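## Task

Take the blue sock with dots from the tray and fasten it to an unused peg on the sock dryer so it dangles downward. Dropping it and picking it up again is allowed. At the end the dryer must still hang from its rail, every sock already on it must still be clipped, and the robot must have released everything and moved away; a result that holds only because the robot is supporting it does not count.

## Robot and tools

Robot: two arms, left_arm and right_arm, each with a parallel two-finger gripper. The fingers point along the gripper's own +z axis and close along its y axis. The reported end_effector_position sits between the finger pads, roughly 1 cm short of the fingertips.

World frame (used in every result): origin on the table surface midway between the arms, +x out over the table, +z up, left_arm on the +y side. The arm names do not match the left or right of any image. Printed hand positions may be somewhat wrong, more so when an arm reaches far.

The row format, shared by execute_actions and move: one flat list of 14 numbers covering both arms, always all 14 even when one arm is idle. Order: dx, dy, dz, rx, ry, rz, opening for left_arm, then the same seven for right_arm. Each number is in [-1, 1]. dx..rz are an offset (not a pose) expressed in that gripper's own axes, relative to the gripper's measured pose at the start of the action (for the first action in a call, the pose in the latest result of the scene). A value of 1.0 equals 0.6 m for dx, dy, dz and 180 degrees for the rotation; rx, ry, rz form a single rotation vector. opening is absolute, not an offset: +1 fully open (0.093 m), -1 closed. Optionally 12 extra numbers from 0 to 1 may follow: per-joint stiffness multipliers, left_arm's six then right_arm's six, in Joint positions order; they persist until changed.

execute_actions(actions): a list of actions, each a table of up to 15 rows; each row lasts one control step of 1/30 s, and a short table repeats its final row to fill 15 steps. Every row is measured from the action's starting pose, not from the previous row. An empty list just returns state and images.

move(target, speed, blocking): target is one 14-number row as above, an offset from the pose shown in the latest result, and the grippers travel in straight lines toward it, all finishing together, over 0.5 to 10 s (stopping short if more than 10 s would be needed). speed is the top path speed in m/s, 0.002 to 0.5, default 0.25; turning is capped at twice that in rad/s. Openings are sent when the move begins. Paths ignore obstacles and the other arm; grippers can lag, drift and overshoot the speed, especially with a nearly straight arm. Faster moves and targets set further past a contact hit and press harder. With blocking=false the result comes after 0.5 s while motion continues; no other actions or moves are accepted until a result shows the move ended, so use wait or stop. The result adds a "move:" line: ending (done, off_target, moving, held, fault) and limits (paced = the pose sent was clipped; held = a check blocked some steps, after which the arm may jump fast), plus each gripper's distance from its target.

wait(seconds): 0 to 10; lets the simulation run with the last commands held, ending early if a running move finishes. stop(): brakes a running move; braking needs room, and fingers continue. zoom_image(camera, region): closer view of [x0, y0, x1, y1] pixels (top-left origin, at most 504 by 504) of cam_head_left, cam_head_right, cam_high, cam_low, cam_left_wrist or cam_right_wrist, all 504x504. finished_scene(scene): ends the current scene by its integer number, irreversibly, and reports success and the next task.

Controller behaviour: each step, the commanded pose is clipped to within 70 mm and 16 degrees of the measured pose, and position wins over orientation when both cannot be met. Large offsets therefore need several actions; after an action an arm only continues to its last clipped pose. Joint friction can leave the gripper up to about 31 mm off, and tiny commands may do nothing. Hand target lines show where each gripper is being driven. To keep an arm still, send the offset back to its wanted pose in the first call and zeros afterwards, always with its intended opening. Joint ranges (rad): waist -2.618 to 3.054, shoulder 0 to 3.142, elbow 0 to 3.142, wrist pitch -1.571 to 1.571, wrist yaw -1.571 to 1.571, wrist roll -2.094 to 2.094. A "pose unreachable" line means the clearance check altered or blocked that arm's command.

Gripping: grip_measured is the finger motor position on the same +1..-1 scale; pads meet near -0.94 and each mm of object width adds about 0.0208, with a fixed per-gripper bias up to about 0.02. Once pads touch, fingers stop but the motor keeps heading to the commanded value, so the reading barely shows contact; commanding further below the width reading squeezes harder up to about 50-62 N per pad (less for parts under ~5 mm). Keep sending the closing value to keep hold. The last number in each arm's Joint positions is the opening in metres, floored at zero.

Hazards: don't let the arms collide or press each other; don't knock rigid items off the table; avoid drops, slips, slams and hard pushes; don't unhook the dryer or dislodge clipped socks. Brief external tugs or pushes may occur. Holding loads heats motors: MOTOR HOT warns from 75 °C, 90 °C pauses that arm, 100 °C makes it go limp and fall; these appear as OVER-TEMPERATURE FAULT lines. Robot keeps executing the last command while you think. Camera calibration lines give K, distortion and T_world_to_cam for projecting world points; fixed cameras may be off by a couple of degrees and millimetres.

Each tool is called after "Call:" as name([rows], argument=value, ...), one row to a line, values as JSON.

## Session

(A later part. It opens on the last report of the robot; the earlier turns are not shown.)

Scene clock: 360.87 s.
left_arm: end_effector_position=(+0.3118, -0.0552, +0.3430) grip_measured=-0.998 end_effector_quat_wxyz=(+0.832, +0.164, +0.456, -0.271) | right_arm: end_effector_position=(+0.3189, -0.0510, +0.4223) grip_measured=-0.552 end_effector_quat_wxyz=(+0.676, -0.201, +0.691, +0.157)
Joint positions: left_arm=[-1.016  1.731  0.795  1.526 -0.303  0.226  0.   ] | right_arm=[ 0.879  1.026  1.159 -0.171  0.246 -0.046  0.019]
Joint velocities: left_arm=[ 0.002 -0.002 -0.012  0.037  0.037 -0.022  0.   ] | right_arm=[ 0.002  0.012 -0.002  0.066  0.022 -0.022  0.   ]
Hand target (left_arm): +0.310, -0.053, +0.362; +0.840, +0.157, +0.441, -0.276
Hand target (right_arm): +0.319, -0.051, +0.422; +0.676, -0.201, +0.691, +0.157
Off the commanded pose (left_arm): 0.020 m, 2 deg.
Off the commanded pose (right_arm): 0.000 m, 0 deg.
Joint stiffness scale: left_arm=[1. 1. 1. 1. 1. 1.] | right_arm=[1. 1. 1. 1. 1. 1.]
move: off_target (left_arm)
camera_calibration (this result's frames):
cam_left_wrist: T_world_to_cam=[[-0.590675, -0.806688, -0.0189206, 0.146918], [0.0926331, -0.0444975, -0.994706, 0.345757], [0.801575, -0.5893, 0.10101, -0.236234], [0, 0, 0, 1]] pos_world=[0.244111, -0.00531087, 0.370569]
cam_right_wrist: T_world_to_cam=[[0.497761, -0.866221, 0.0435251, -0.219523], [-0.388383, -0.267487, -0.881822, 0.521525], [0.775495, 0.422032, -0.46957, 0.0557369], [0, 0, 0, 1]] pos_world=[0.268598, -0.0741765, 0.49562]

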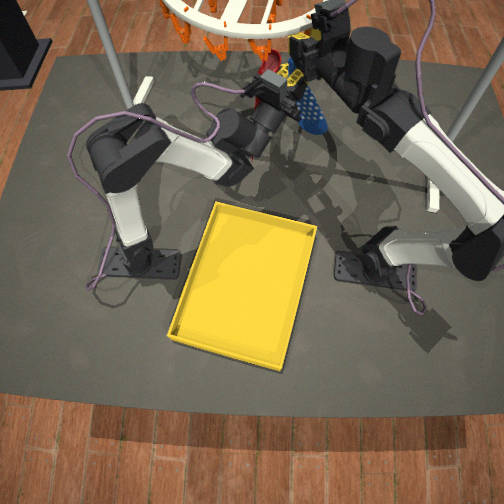

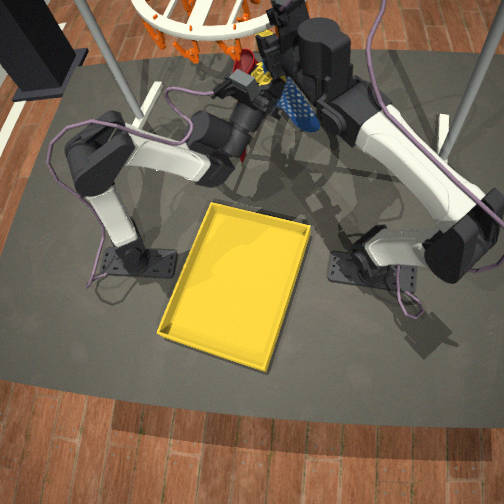

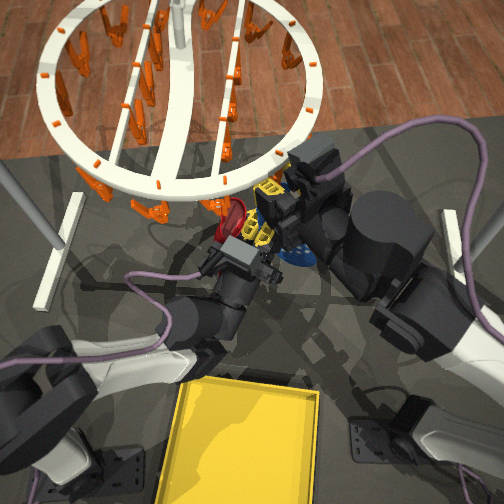

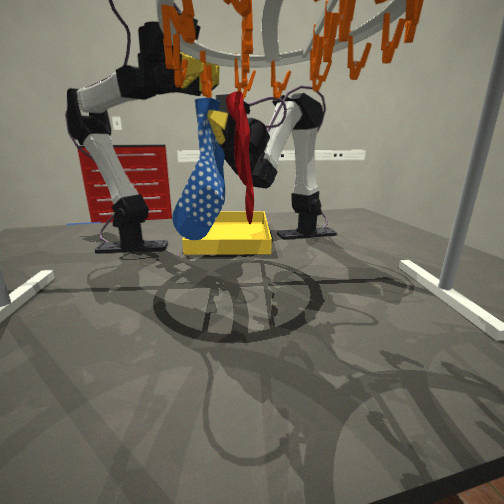

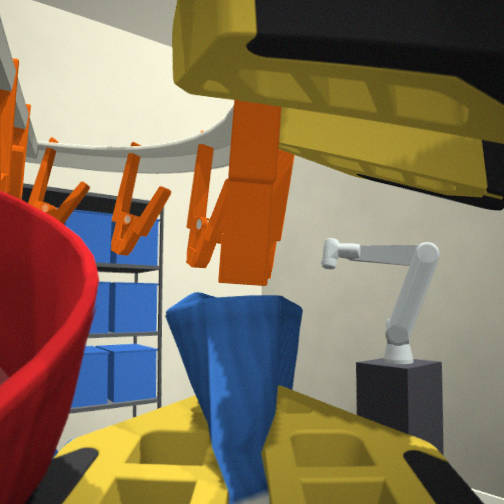

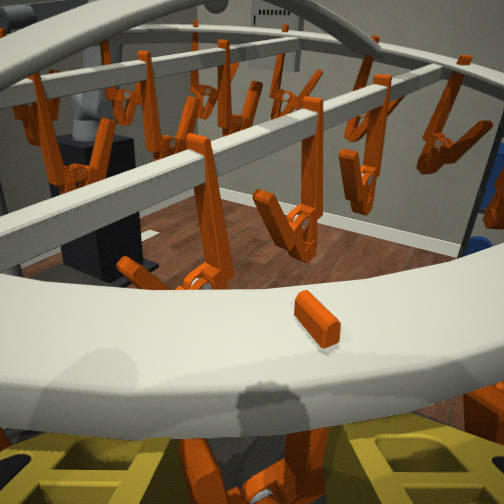

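Call:
move(target=[-0.039,0,0.021,0,-0.015,0,-1,0,0,0,0,0,0,-0.58], speed=0.02)

Call:
zoom_image(camera="cam_low", region=[170, 60, 250, 140])

Call:
zoom_image(camera="cam_left_wrist", region=[130, 180, 370, 420])

Scene clock: 368.60 s.
left_arm: end_effector_position=(+0.3111, -0.0554, +0.3578) grip_measured=-0.998 end_effector_quat_wxyz=(+0.838, +0.159, +0.445, -0.274) | right_arm: end_effector_position=(+0.3189, -0.0511, +0.4223) grip_measured=-0.552 end_effector_quat_wxyz=(+0.676, -0.201, +0.691, +0.157)
Joint positions: left_arm=[-1.016  1.717  0.825  1.51  -0.299  0.233  0.   ] | right_arm=[ 0.879  1.026  1.159 -0.171  0.247 -0.046  0.019]
Joint velocities: left_arm=[ 0.002  0.017 -0.022 -0.037 -0.007  0.022  0.   ] | right_arm=[-0.002 -0.012  0.002  0.007 -0.066 -0.051 -0.001]
Hand target (left_arm): +0.310, -0.054, +0.369; +0.842, +0.157, +0.436, -0.275
Hand target (right_arm): +0.319, -0.051, +0.422; +0.676, -0.201, +0.691, +0.157
Off the commanded pose (left_arm): 0.012 m, 1 deg.
Off the commanded pose (right_arm): 0.000 m, 0 deg.
Joint stiffness scale: left_arm=[1. 1. 1. 1. 1. 1.] | right_arm=[1. 1. 1. 1. 1. 1.]
move: off_target (left_arm)
camera_calibration (this result's frames):
cam_left_wrist: T_world_to_cam=[[-0.590103, -0.807163, -0.0163502, 0.145509], [0.112651, -0.0622691, -0.991682, 0.352213], [0.79943, -0.587036, 0.127673, -0.246074], [0, 0, 0, 1]] pos_world=[0.242907, -0.00507264, 0.383079]
cam_right_wrist: T_world_to_cam=[[0.497431, -0.86641, 0.0435391, -0.219497], [-0.388476, -0.267349, -0.881823, 0.52156], [0.77566, 0.421732, -0.469567, 0.0556669], [0, 0, 0, 1]] pos_world=[0.26862, -0.0742126, 0.49562]

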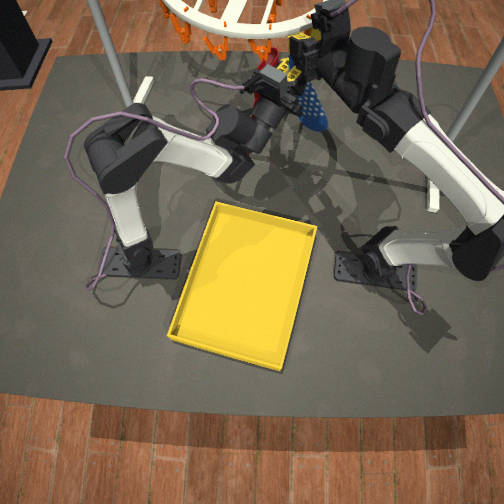

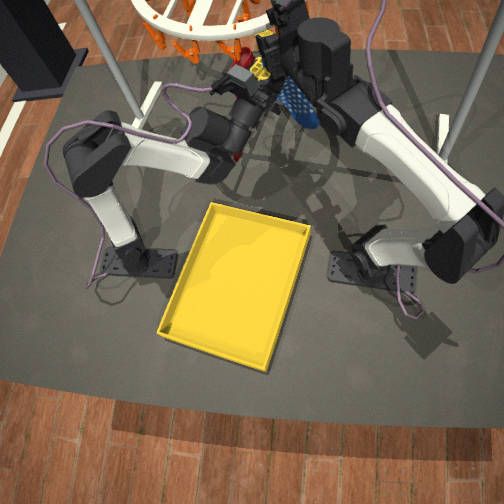

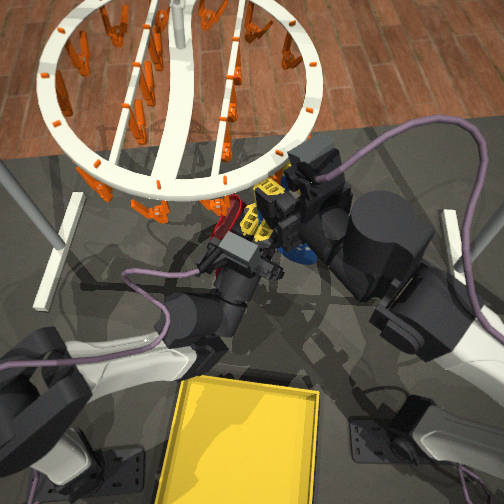

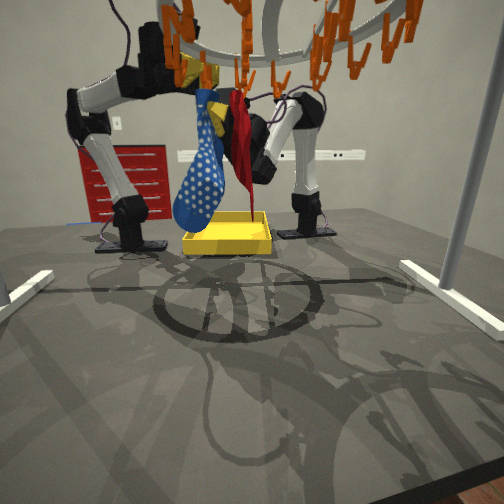

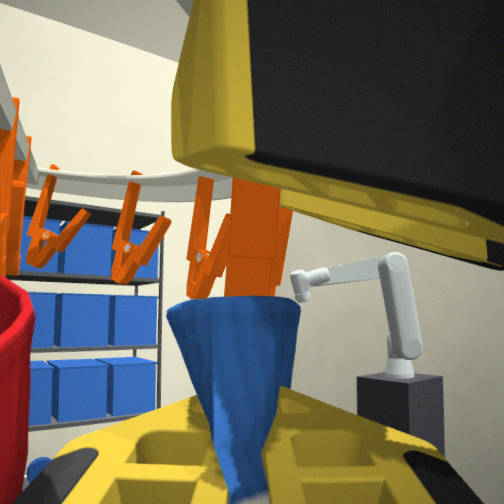

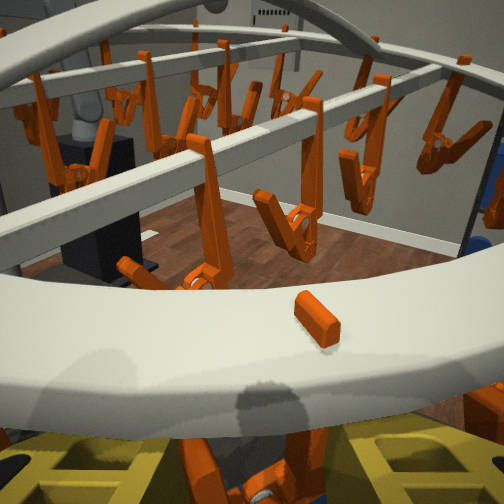

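Region (170, 60, 250, 140) of cam_low's 504x504 image, scaled by 6.300, with more detail than that image has.

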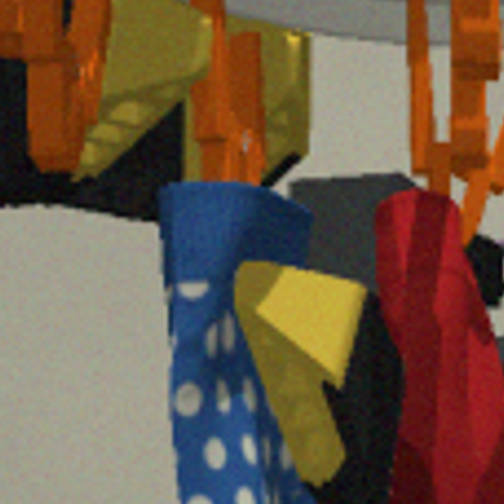

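Region (130, 180, 370, 420) of cam_left_wrist's 504x504 image, scaled by 2.100, with more detail than that image has.

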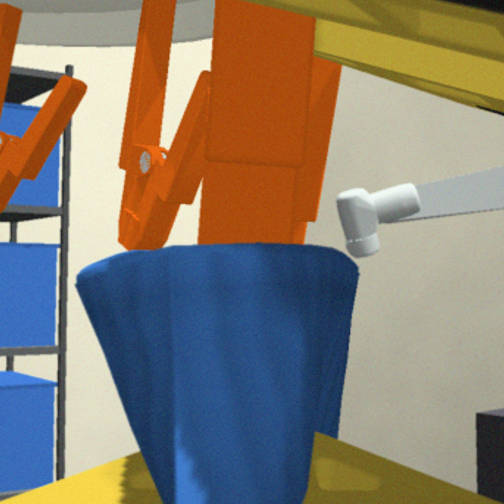

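Call:
move(target=[0.017,0,-0.033,0,0,0,-1,0,0,0,0,0,0,-0.58], speed=0.02)

Call:
zoom_image(camera="cam_low", region=[170, 60, 250, 140])

Scene clock: 377.83 s.
left_arm: end_effector_position=(+0.3063, -0.0471, +0.3489) grip_measured=-0.998 end_effector_quat_wxyz=(+0.839, +0.156, +0.443, -0.275) | right_arm: end_effector_position=(+0.3190, -0.0512, +0.4223) grip_measured=-0.552 end_effector_quat_wxyz=(+0.676, -0.200, +0.692, +0.156)
Joint positions: left_arm=[-1.016  1.717  0.772  1.571 -0.3    0.233  0.   ] | right_arm=[ 0.879  1.026  1.159 -0.171  0.247 -0.046  0.019]
Joint velocities: left_arm=[0.017 0.002 0.017 0.022 0.022 0.066 0.   ] | right_arm=[ 0.012  0.017 -0.017 -0.007 -0.022 -0.095  0.001]
Hand target (left_arm): +0.303, -0.049, +0.339; +0.834, +0.162, +0.450, -0.273
Hand target (right_arm): +0.319, -0.051, +0.422; +0.676, -0.201, +0.691, +0.157
Off the commanded pose (left_arm): 0.011 m, 0 deg.
Off the commanded pose (right_arm): 0.000 m, 0 deg.
Joint stiffness scale: left_arm=[1. 1. 1. 1. 1. 1.] | right_arm=[1. 1. 1. 1. 1. 1.]
joint sent to its limit (left arm) — the command would take joint 4 (wrist pitch) past its upper limit, so that joint was sent only as far as its limit.
move: off_target (left_arm)
camera_calibration (this result's frames):
cam_left_wrist: T_world_to_cam=[[-0.589296, -0.807819, -0.0125494, 0.147562], [0.116503, -0.0695967, -0.990749, 0.342653], [0.799473, -0.585307, 0.135126, -0.23874], [0, 0, 0, 1]] pos_world=[0.237904, 0.00331489, 0.373595]
cam_right_wrist: T_world_to_cam=[[0.496769, -0.866789, 0.0435671, -0.219446], [-0.388662, -0.267071, -0.881825, 0.52163], [0.775991, 0.42113, -0.469561, 0.0555271], [0, 0, 0, 1]] pos_world=[0.268663, -0.0742849, 0.495621]

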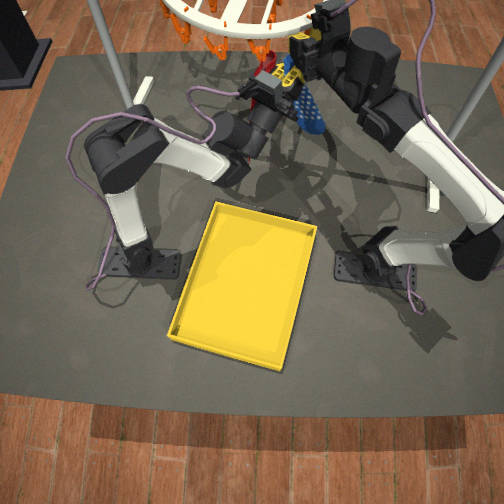

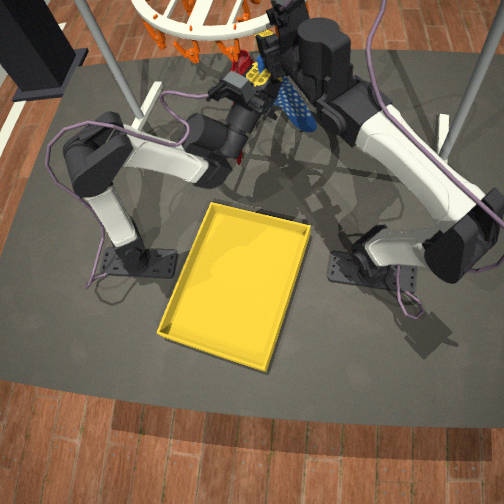

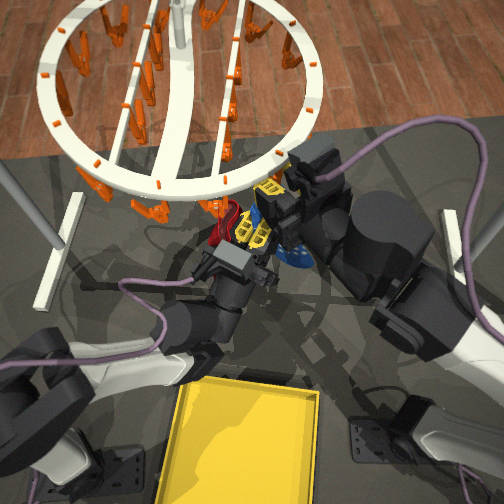

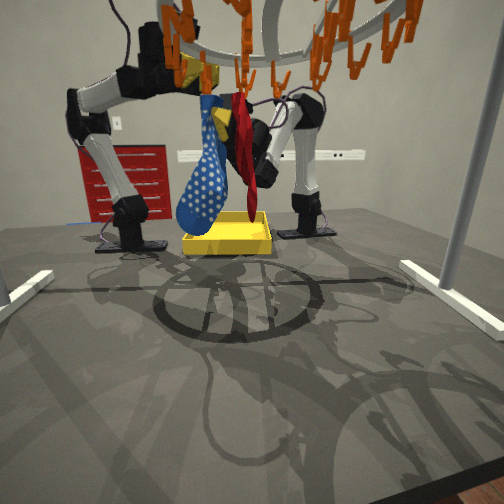

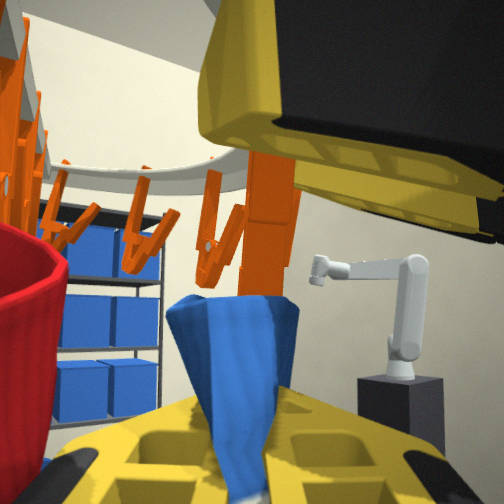

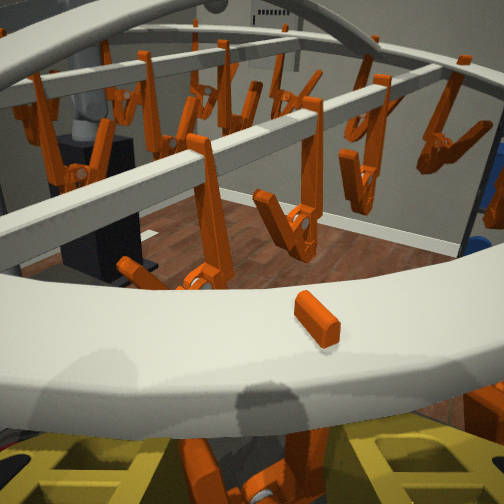

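Region (170, 60, 250, 140) of cam_low's 504x504 image, scaled by 6.300, with more detail than that image has.

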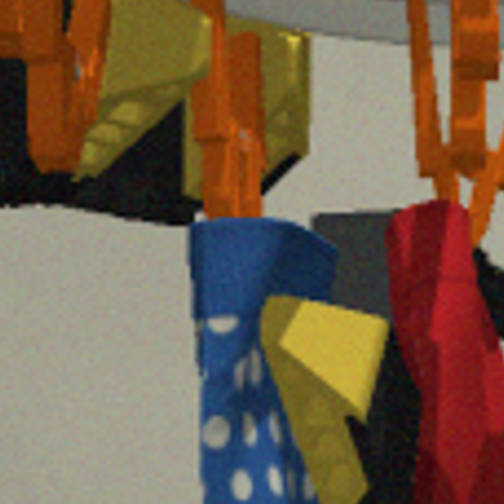

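Call:
move(target=[0.012,-0.008,-0.025,0,0.008,0,-1,0,0,0,0,0,0,-0.58], speed=0.02)

Call:
zoom_image(camera="cam_low", region=[170, 60, 250, 140])

Call:
zoom_image(camera="cam_high", region=[210, 160, 310, 260])

Scene clock: 388.57 s.
left_arm: end_effector_position=(+0.3018, -0.0484, +0.3379) grip_measured=-0.998 end_effector_quat_wxyz=(+0.833, +0.160, +0.454, -0.273) | right_arm: end_effector_position=(+0.3190, -0.0512, +0.4223) grip_measured=-0.552 end_effector_quat_wxyz=(+0.676, -0.200, +0.692, +0.156)
Joint positions: left_arm=[-1.033  1.717  0.743  1.574 -0.318  0.233  0.   ] | right_arm=[ 0.879  1.026  1.159 -0.171  0.247 -0.046  0.019]
Joint velocities: left_arm=[-0.012  0.012  0.007  0.007  0.066  0.066  0.   ] | right_arm=[ 0.007  0.002 -0.002 -0.037  0.007  0.037 -0.   ]
Hand target (left_arm): +0.297, -0.046, +0.335; +0.831, +0.162, +0.457, -0.272
Hand target (right_arm): +0.319, -0.051, +0.422; +0.676, -0.200, +0.691, +0.156
Off the commanded pose (left_arm): 0.007 m, 0 deg.
Off the commanded pose (right_arm): 0.000 m, 0 deg.
Joint stiffness scale: left_arm=[1. 1. 1. 1. 1. 1.] | right_arm=[1. 1. 1. 1. 1. 1.]
joint sent to its limit (left arm) — the command would take joint 4 (wrist pitch) past its upper limit, so that joint was sent only as far as its limit.
move: done
camera_calibration (this result's frames):
cam_left_wrist: T_world_to_cam=[[-0.591292, -0.806352, -0.0130604, 0.144584], [0.0943128, -0.0530571, -0.994128, 0.340823], [0.800924, -0.589051, 0.107422, -0.225681], [0, 0, 0, 1]] pos_world=[0.234101, 0.00173122, 0.364953]
cam_right_wrist: T_world_to_cam=[[0.496769, -0.866789, 0.0435671, -0.219446], [-0.388662, -0.267071, -0.881825, 0.52163], [0.775991, 0.42113, -0.469561, 0.0555271], [0, 0, 0, 1]] pos_world=[0.268663, -0.0742849, 0.495621]

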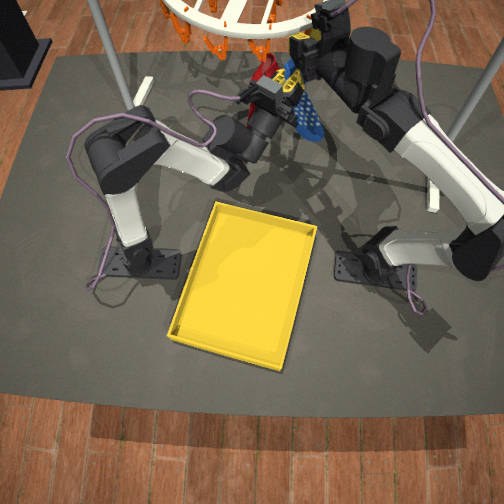

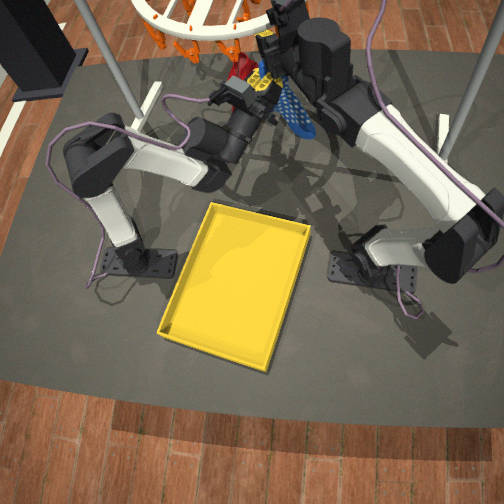

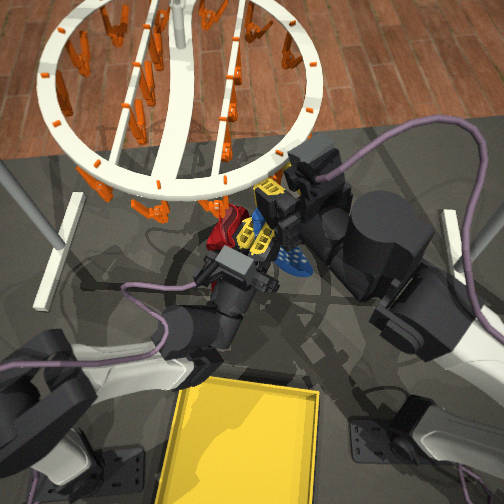

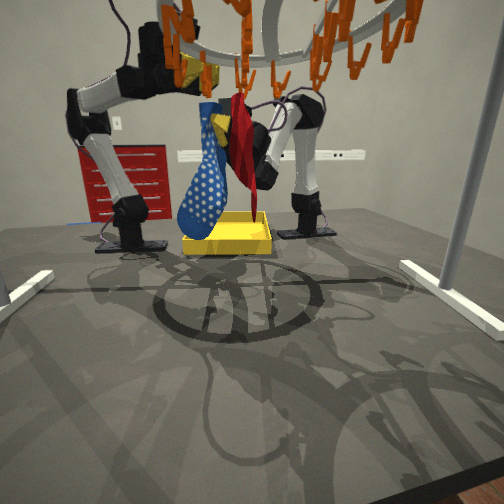

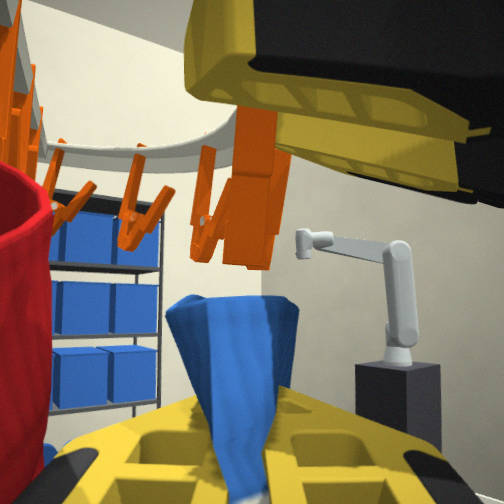

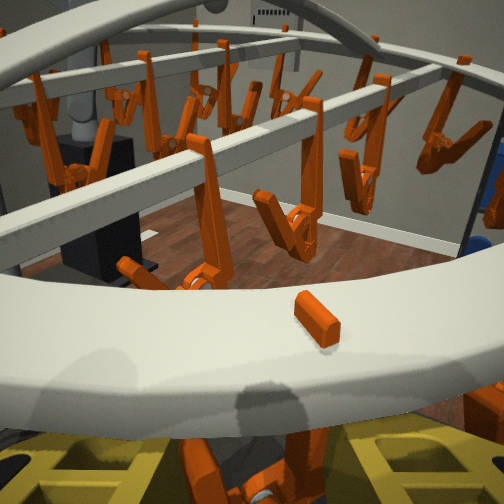

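Region (170, 60, 250, 140) of cam_low's 504x504 image, scaled by 6.300, with more detail than that image has.

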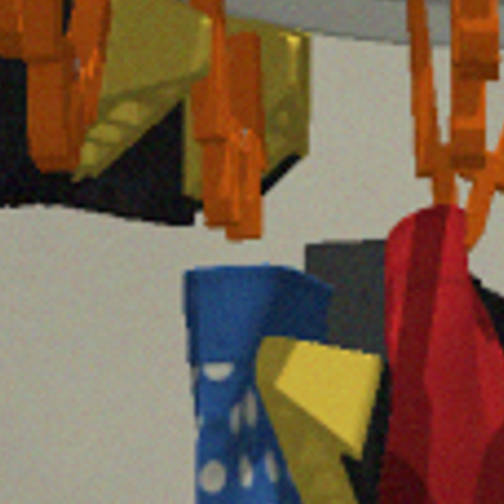

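Region (210, 160, 310, 260) of cam_high's 504x504 image, scaled by 5.040, with more detail than that image has.

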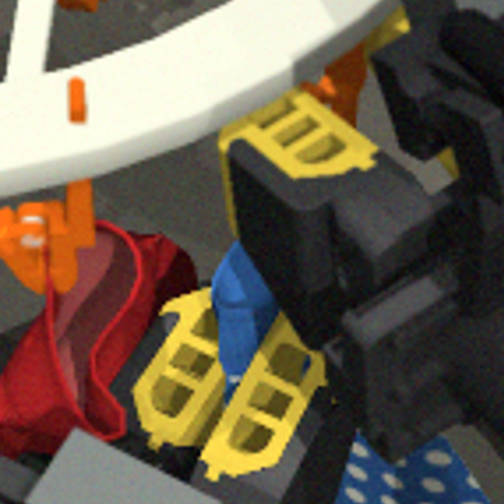

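Call:
move(target=[-0.039,0,0.019,0,0,0,-1,0,0,0,0,0,0,-0.58], speed=0.02)

Call:
zoom_image(camera="cam_low", region=[170, 60, 250, 140])

Scene clock: 394.90 s.
left_arm: end_effector_position=(+0.3011, -0.0469, +0.3531) grip_measured=-0.998 end_effector_quat_wxyz=(+0.830, +0.164, +0.459, -0.271) | right_arm: end_effector_position=(+0.3190, -0.0512, +0.4223) grip_measured=-0.552 end_effector_quat_wxyz=(+0.676, -0.200, +0.692, +0.156)
Joint positions: left_arm=[-1.033  1.652  0.762  1.475 -0.319  0.233  0.   ] | right_arm=[ 0.879  1.026  1.159 -0.171  0.247 -0.046  0.019]
Joint velocities: left_arm=[ 0.007  0.022 -0.007 -0.066 -0.007 -0.095  0.   ] | right_arm=[ 0.002 -0.017  0.012  0.007 -0.037 -0.022  0.001]
Hand target (left_arm): +0.299, -0.047, +0.363; +0.833, +0.160, +0.454, -0.273
Hand target (right_arm): +0.319, -0.051, +0.422; +0.676, -0.200, +0.692, +0.156
Off the commanded pose (left_arm): 0.011 m, 1 deg.
Off the commanded pose (right_arm): 0.000 m, 0 deg.
Joint stiffness scale: left_arm=[1. 1. 1. 1. 1. 1.] | right_arm=[1. 1. 1. 1. 1. 1.]
move: off_target (left_arm)
camera_calibration (this result's frames):
cam_left_wrist: T_world_to_cam=[[-0.590657, -0.806711, -0.0184758, 0.147293], [0.0860827, -0.040229, -0.995475, 0.359604], [0.802318, -0.589575, 0.0932054, -0.221322], [0, 0, 0, 1]] pos_world=[0.233615, 0.00280288, 0.381326]
cam_right_wrist: T_world_to_cam=[[0.496769, -0.866789, 0.0435671, -0.219446], [-0.388662, -0.267071, -0.881825, 0.52163], [0.775991, 0.42113, -0.469561, 0.0555271], [0, 0, 0, 1]] pos_world=[0.268663, -0.0742849, 0.495621]

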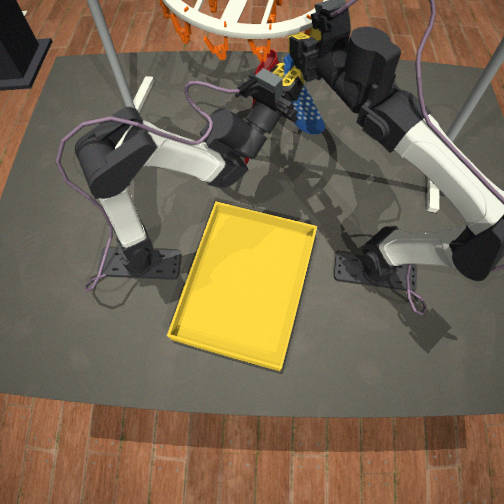

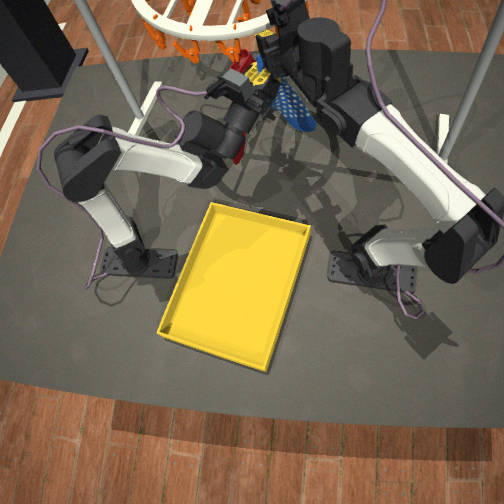

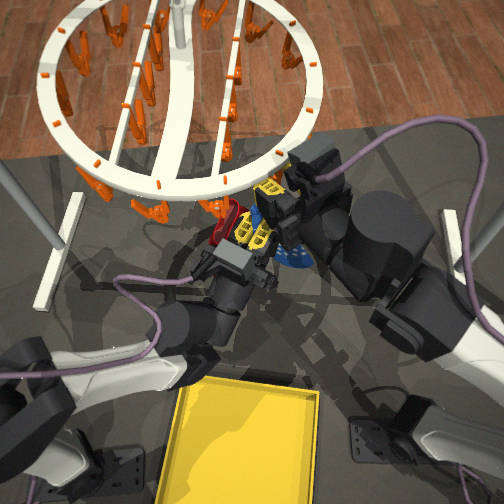

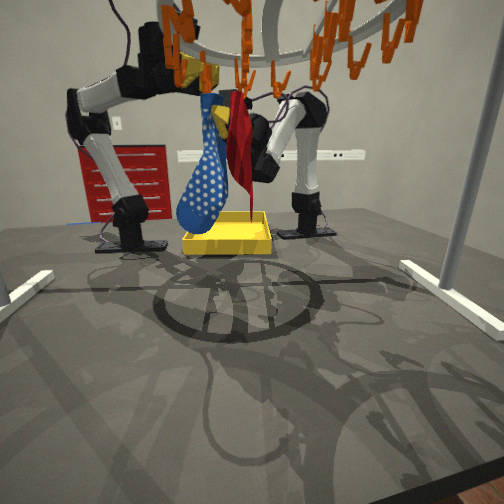

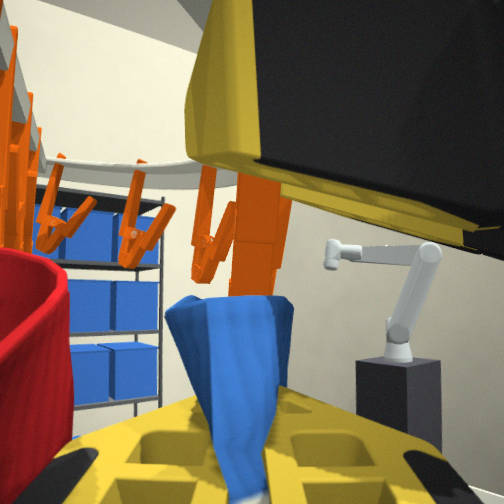

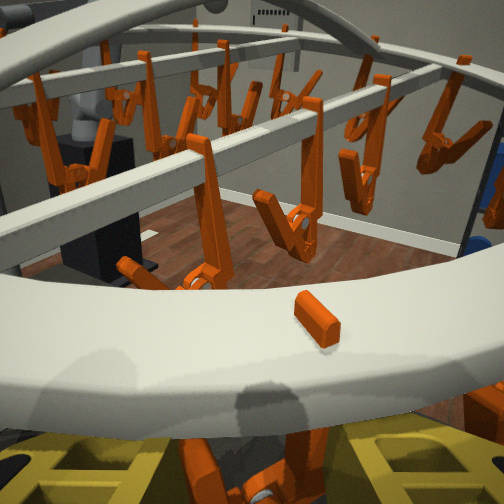

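Region (170, 60, 250, 140) of cam_low's 504x504 image, scaled by 6.300, with more detail than that image has.

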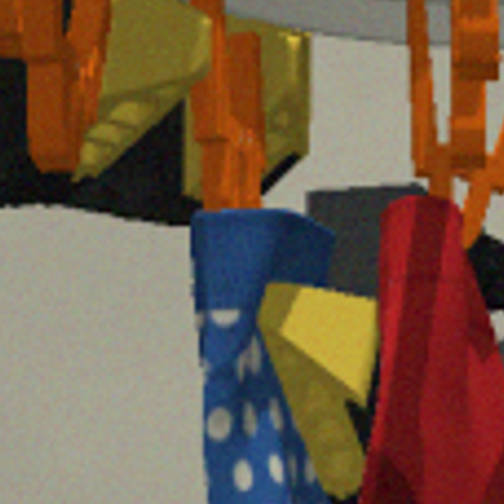

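Call:
move(target=[0.016,0,-0.034,0,0,0,-1,0,0,0,0,0,0,-0.58], speed=0.025)

Call:
zoom_image(camera="cam_low", region=[170, 60, 250, 140])

Scene clock: 401.57 s.
left_arm: end_effector_position=(+0.2950, -0.0354, +0.3481) grip_measured=-0.998 end_effector_quat_wxyz=(+0.836, +0.155, +0.449, -0.274) | right_arm: end_effector_position=(+0.3190, -0.0512, +0.4223) grip_measured=-0.552 end_effector_quat_wxyz=(+0.676, -0.200, +0.692, +0.156)
Joint positions: left_arm=[-1.033  1.652  0.707  1.562 -0.323  0.236  0.   ] | right_arm=[ 0.879  1.026  1.159 -0.171  0.247 -0.046  0.019]
Joint velocities: left_arm=[-0.002 -0.007  0.012  0.007 -0.007 -0.037  0.   ] | right_arm=[-0.007  0.012  0.002  0.022  0.081  0.007 -0.001]
Hand target (left_arm): +0.291, -0.039, +0.335; +0.830, +0.165, +0.459, -0.271
Hand target (right_arm): +0.319, -0.051, +0.422; +0.676, -0.200, +0.692, +0.156
Off the commanded pose (left_arm): 0.015 m, 2 deg.
Off the commanded pose (right_arm): 0.000 m, 0 deg.
Joint stiffness scale: left_arm=[1. 1. 1. 1. 1. 1.] | right_arm=[1. 1. 1. 1. 1. 1.]
move: off_target (left_arm)
camera_calibration (this result's frames):
cam_left_wrist: T_world_to_cam=[[-0.586844, -0.80967, -0.0068829, 0.147571], [0.102046, -0.0655239, -0.992619, 0.349084], [0.803244, -0.583216, 0.121076, -0.218892], [0, 0, 0, 1]] pos_world=[0.226802, 0.0146957, 0.374026]
cam_right_wrist: T_world_to_cam=[[0.496769, -0.866789, 0.0435671, -0.219446], [-0.388662, -0.267071, -0.881825, 0.52163], [0.775991, 0.42113, -0.469561, 0.0555271], [0, 0, 0, 1]] pos_world=[0.268663, -0.0742849, 0.495621]

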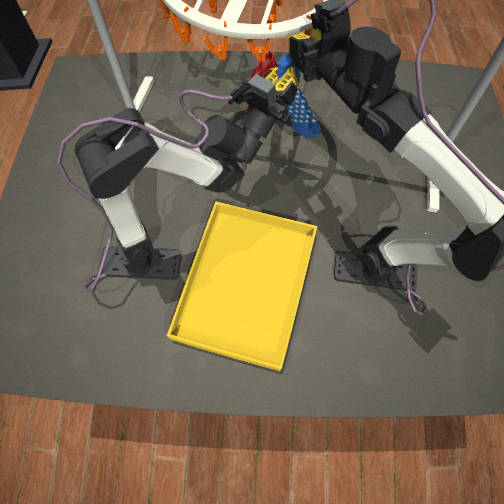

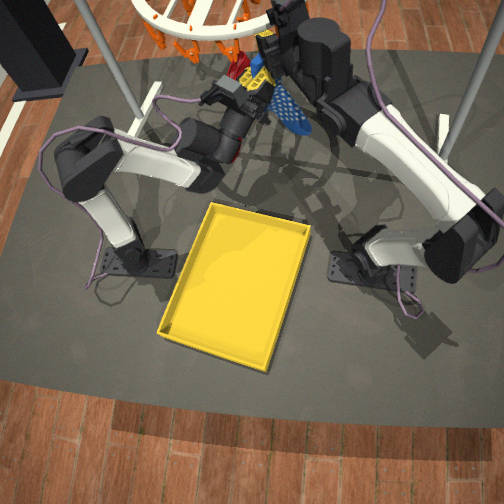

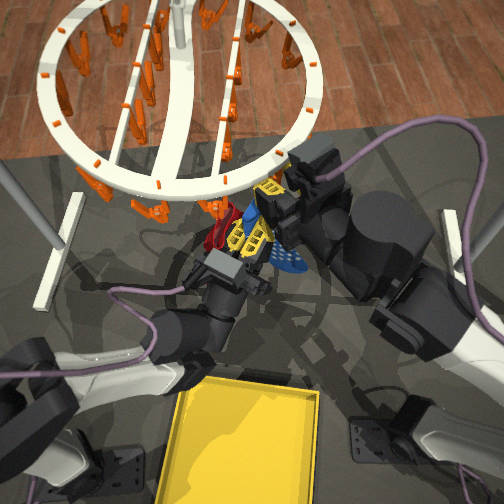

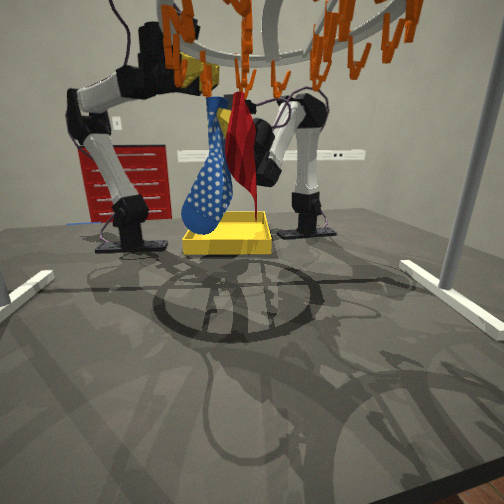

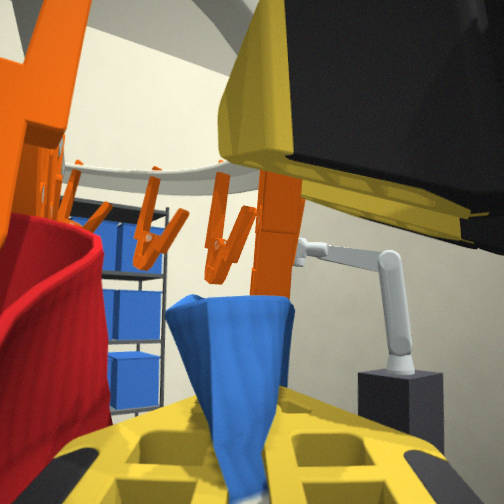

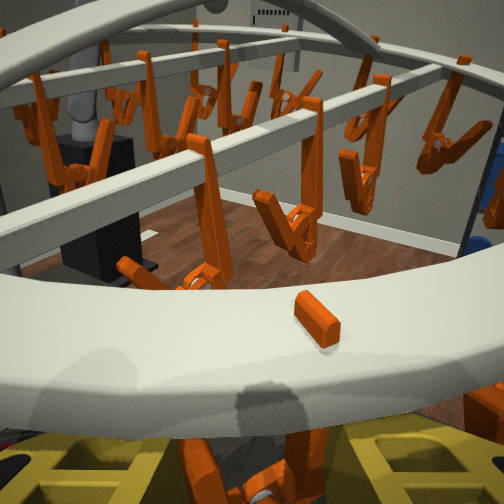

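Region (170, 60, 250, 140) of cam_low's 504x504 image, scaled by 6.300, with more detail than that image has.

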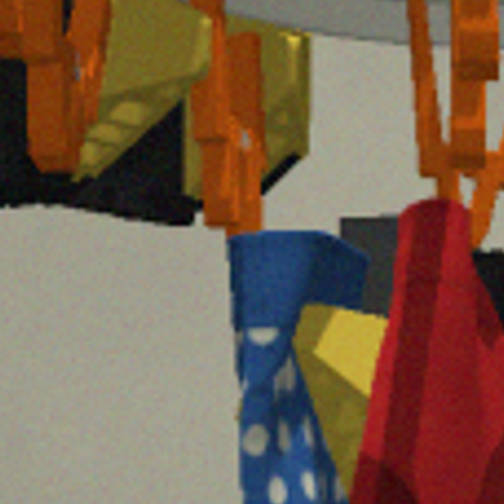

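Call:
move(target=[-0.032,-0.003,0.02,0,0,0,-1,0,0,0,0,0,0,-0.58], speed=0.015)

Call:
zoom_image(camera="cam_low", region=[170, 60, 250, 140])

Scene clock: 408.77 s.
left_arm: end_effector_position=(+0.2960, -0.0370, +0.3592) grip_measured=-0.998 end_effector_quat_wxyz=(+0.833, +0.160, +0.455, -0.271) | right_arm: end_effector_position=(+0.3190, -0.0512, +0.4223) grip_measured=-0.552 end_effector_quat_wxyz=(+0.676, -0.200, +0.692, +0.156)
Joint positions: left_arm=[-1.033  1.609  0.733  1.474 -0.323  0.237  0.   ] | right_arm=[ 0.879  1.026  1.159 -0.171  0.247 -0.046  0.019]
Joint velocities: left_arm=[ 0.007 -0.002 -0.012 -0.125 -0.037 -0.081  0.   ] | right_arm=[-0.002 -0.012  0.007 -0.022  0.051 -0.051  0.001]
Hand target (left_arm): +0.293, -0.037, +0.370; +0.836, +0.155, +0.449, -0.274
Hand target (right_arm): +0.319, -0.051, +0.422; +0.676, -0.200, +0.692, +0.156
Off the commanded pose (left_arm): 0.012 m, 1 deg.
Off the commanded pose (right_arm): 0.000 m, 0 deg.
Joint stiffness scale: left_arm=[1. 1. 1. 1. 1. 1.] | right_arm=[1. 1. 1. 1. 1. 1.]
move: off_target (left_arm)
camera_calibration (this result's frames):
cam_left_wrist: T_world_to_cam=[[-0.58652, -0.809812, -0.0141462, 0.14945], [0.0930146, -0.0499966, -0.994409, 0.363785], [0.804576, -0.584556, 0.104648, -0.216545], [0, 0, 0, 1]] pos_world=[0.228045, 0.0126317, 0.386526]
cam_right_wrist: T_world_to_cam=[[0.496769, -0.866789, 0.0435671, -0.219446], [-0.388662, -0.267071, -0.881825, 0.52163], [0.775991, 0.42113, -0.469561, 0.0555271], [0, 0, 0, 1]] pos_world=[0.268663, -0.0742849, 0.495621]

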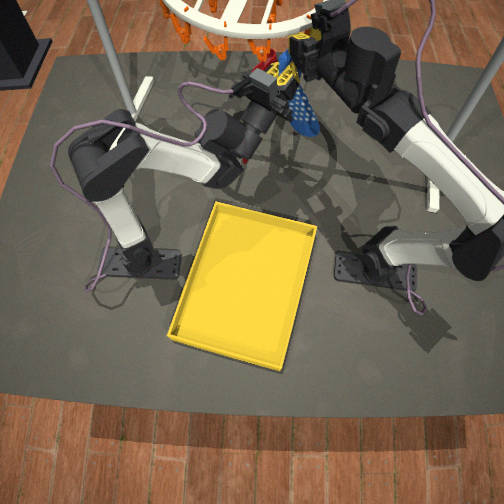

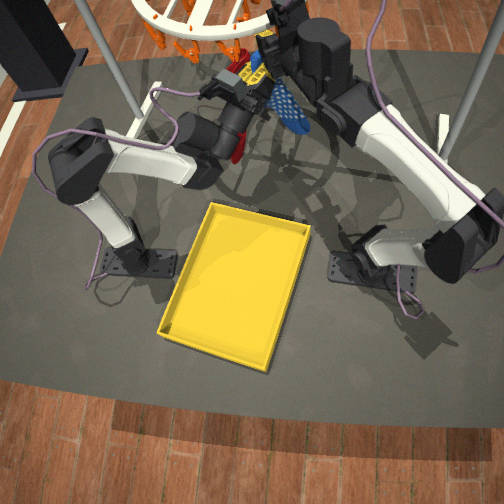

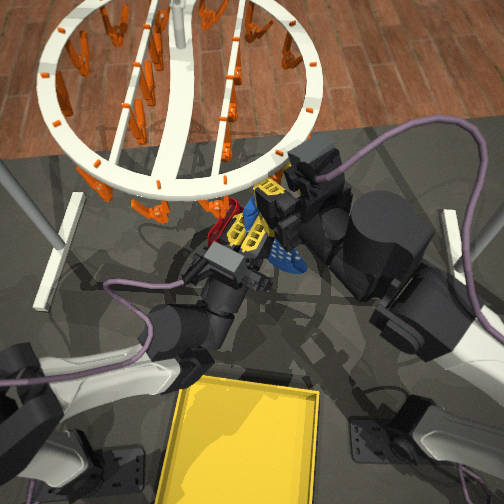

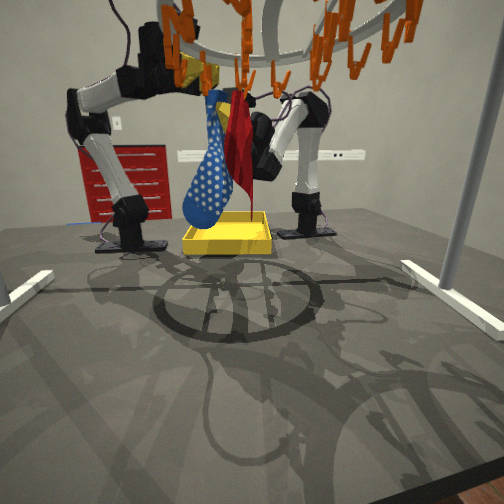

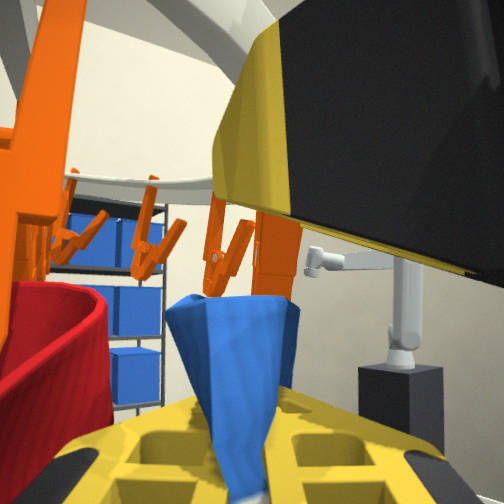

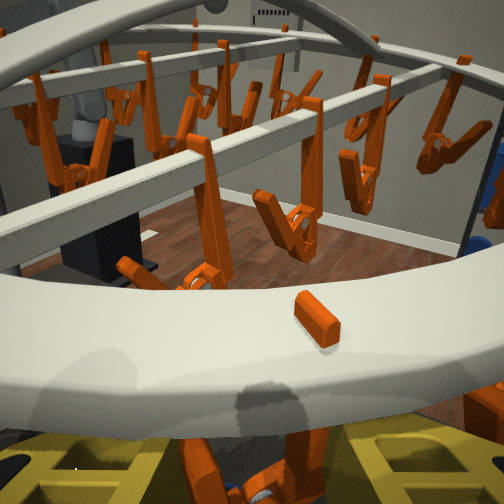

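Region (170, 60, 250, 140) of cam_low's 504x504 image, scaled by 6.300, with more detail than that image has.

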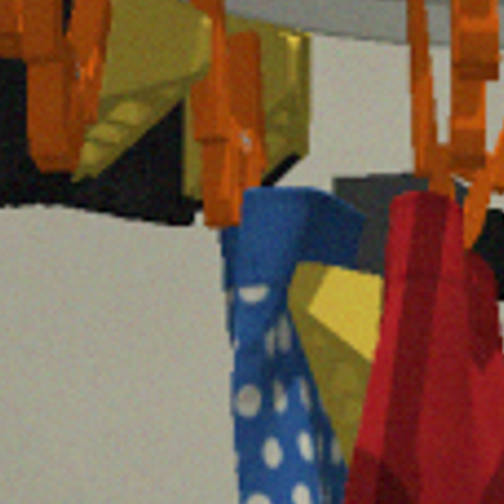

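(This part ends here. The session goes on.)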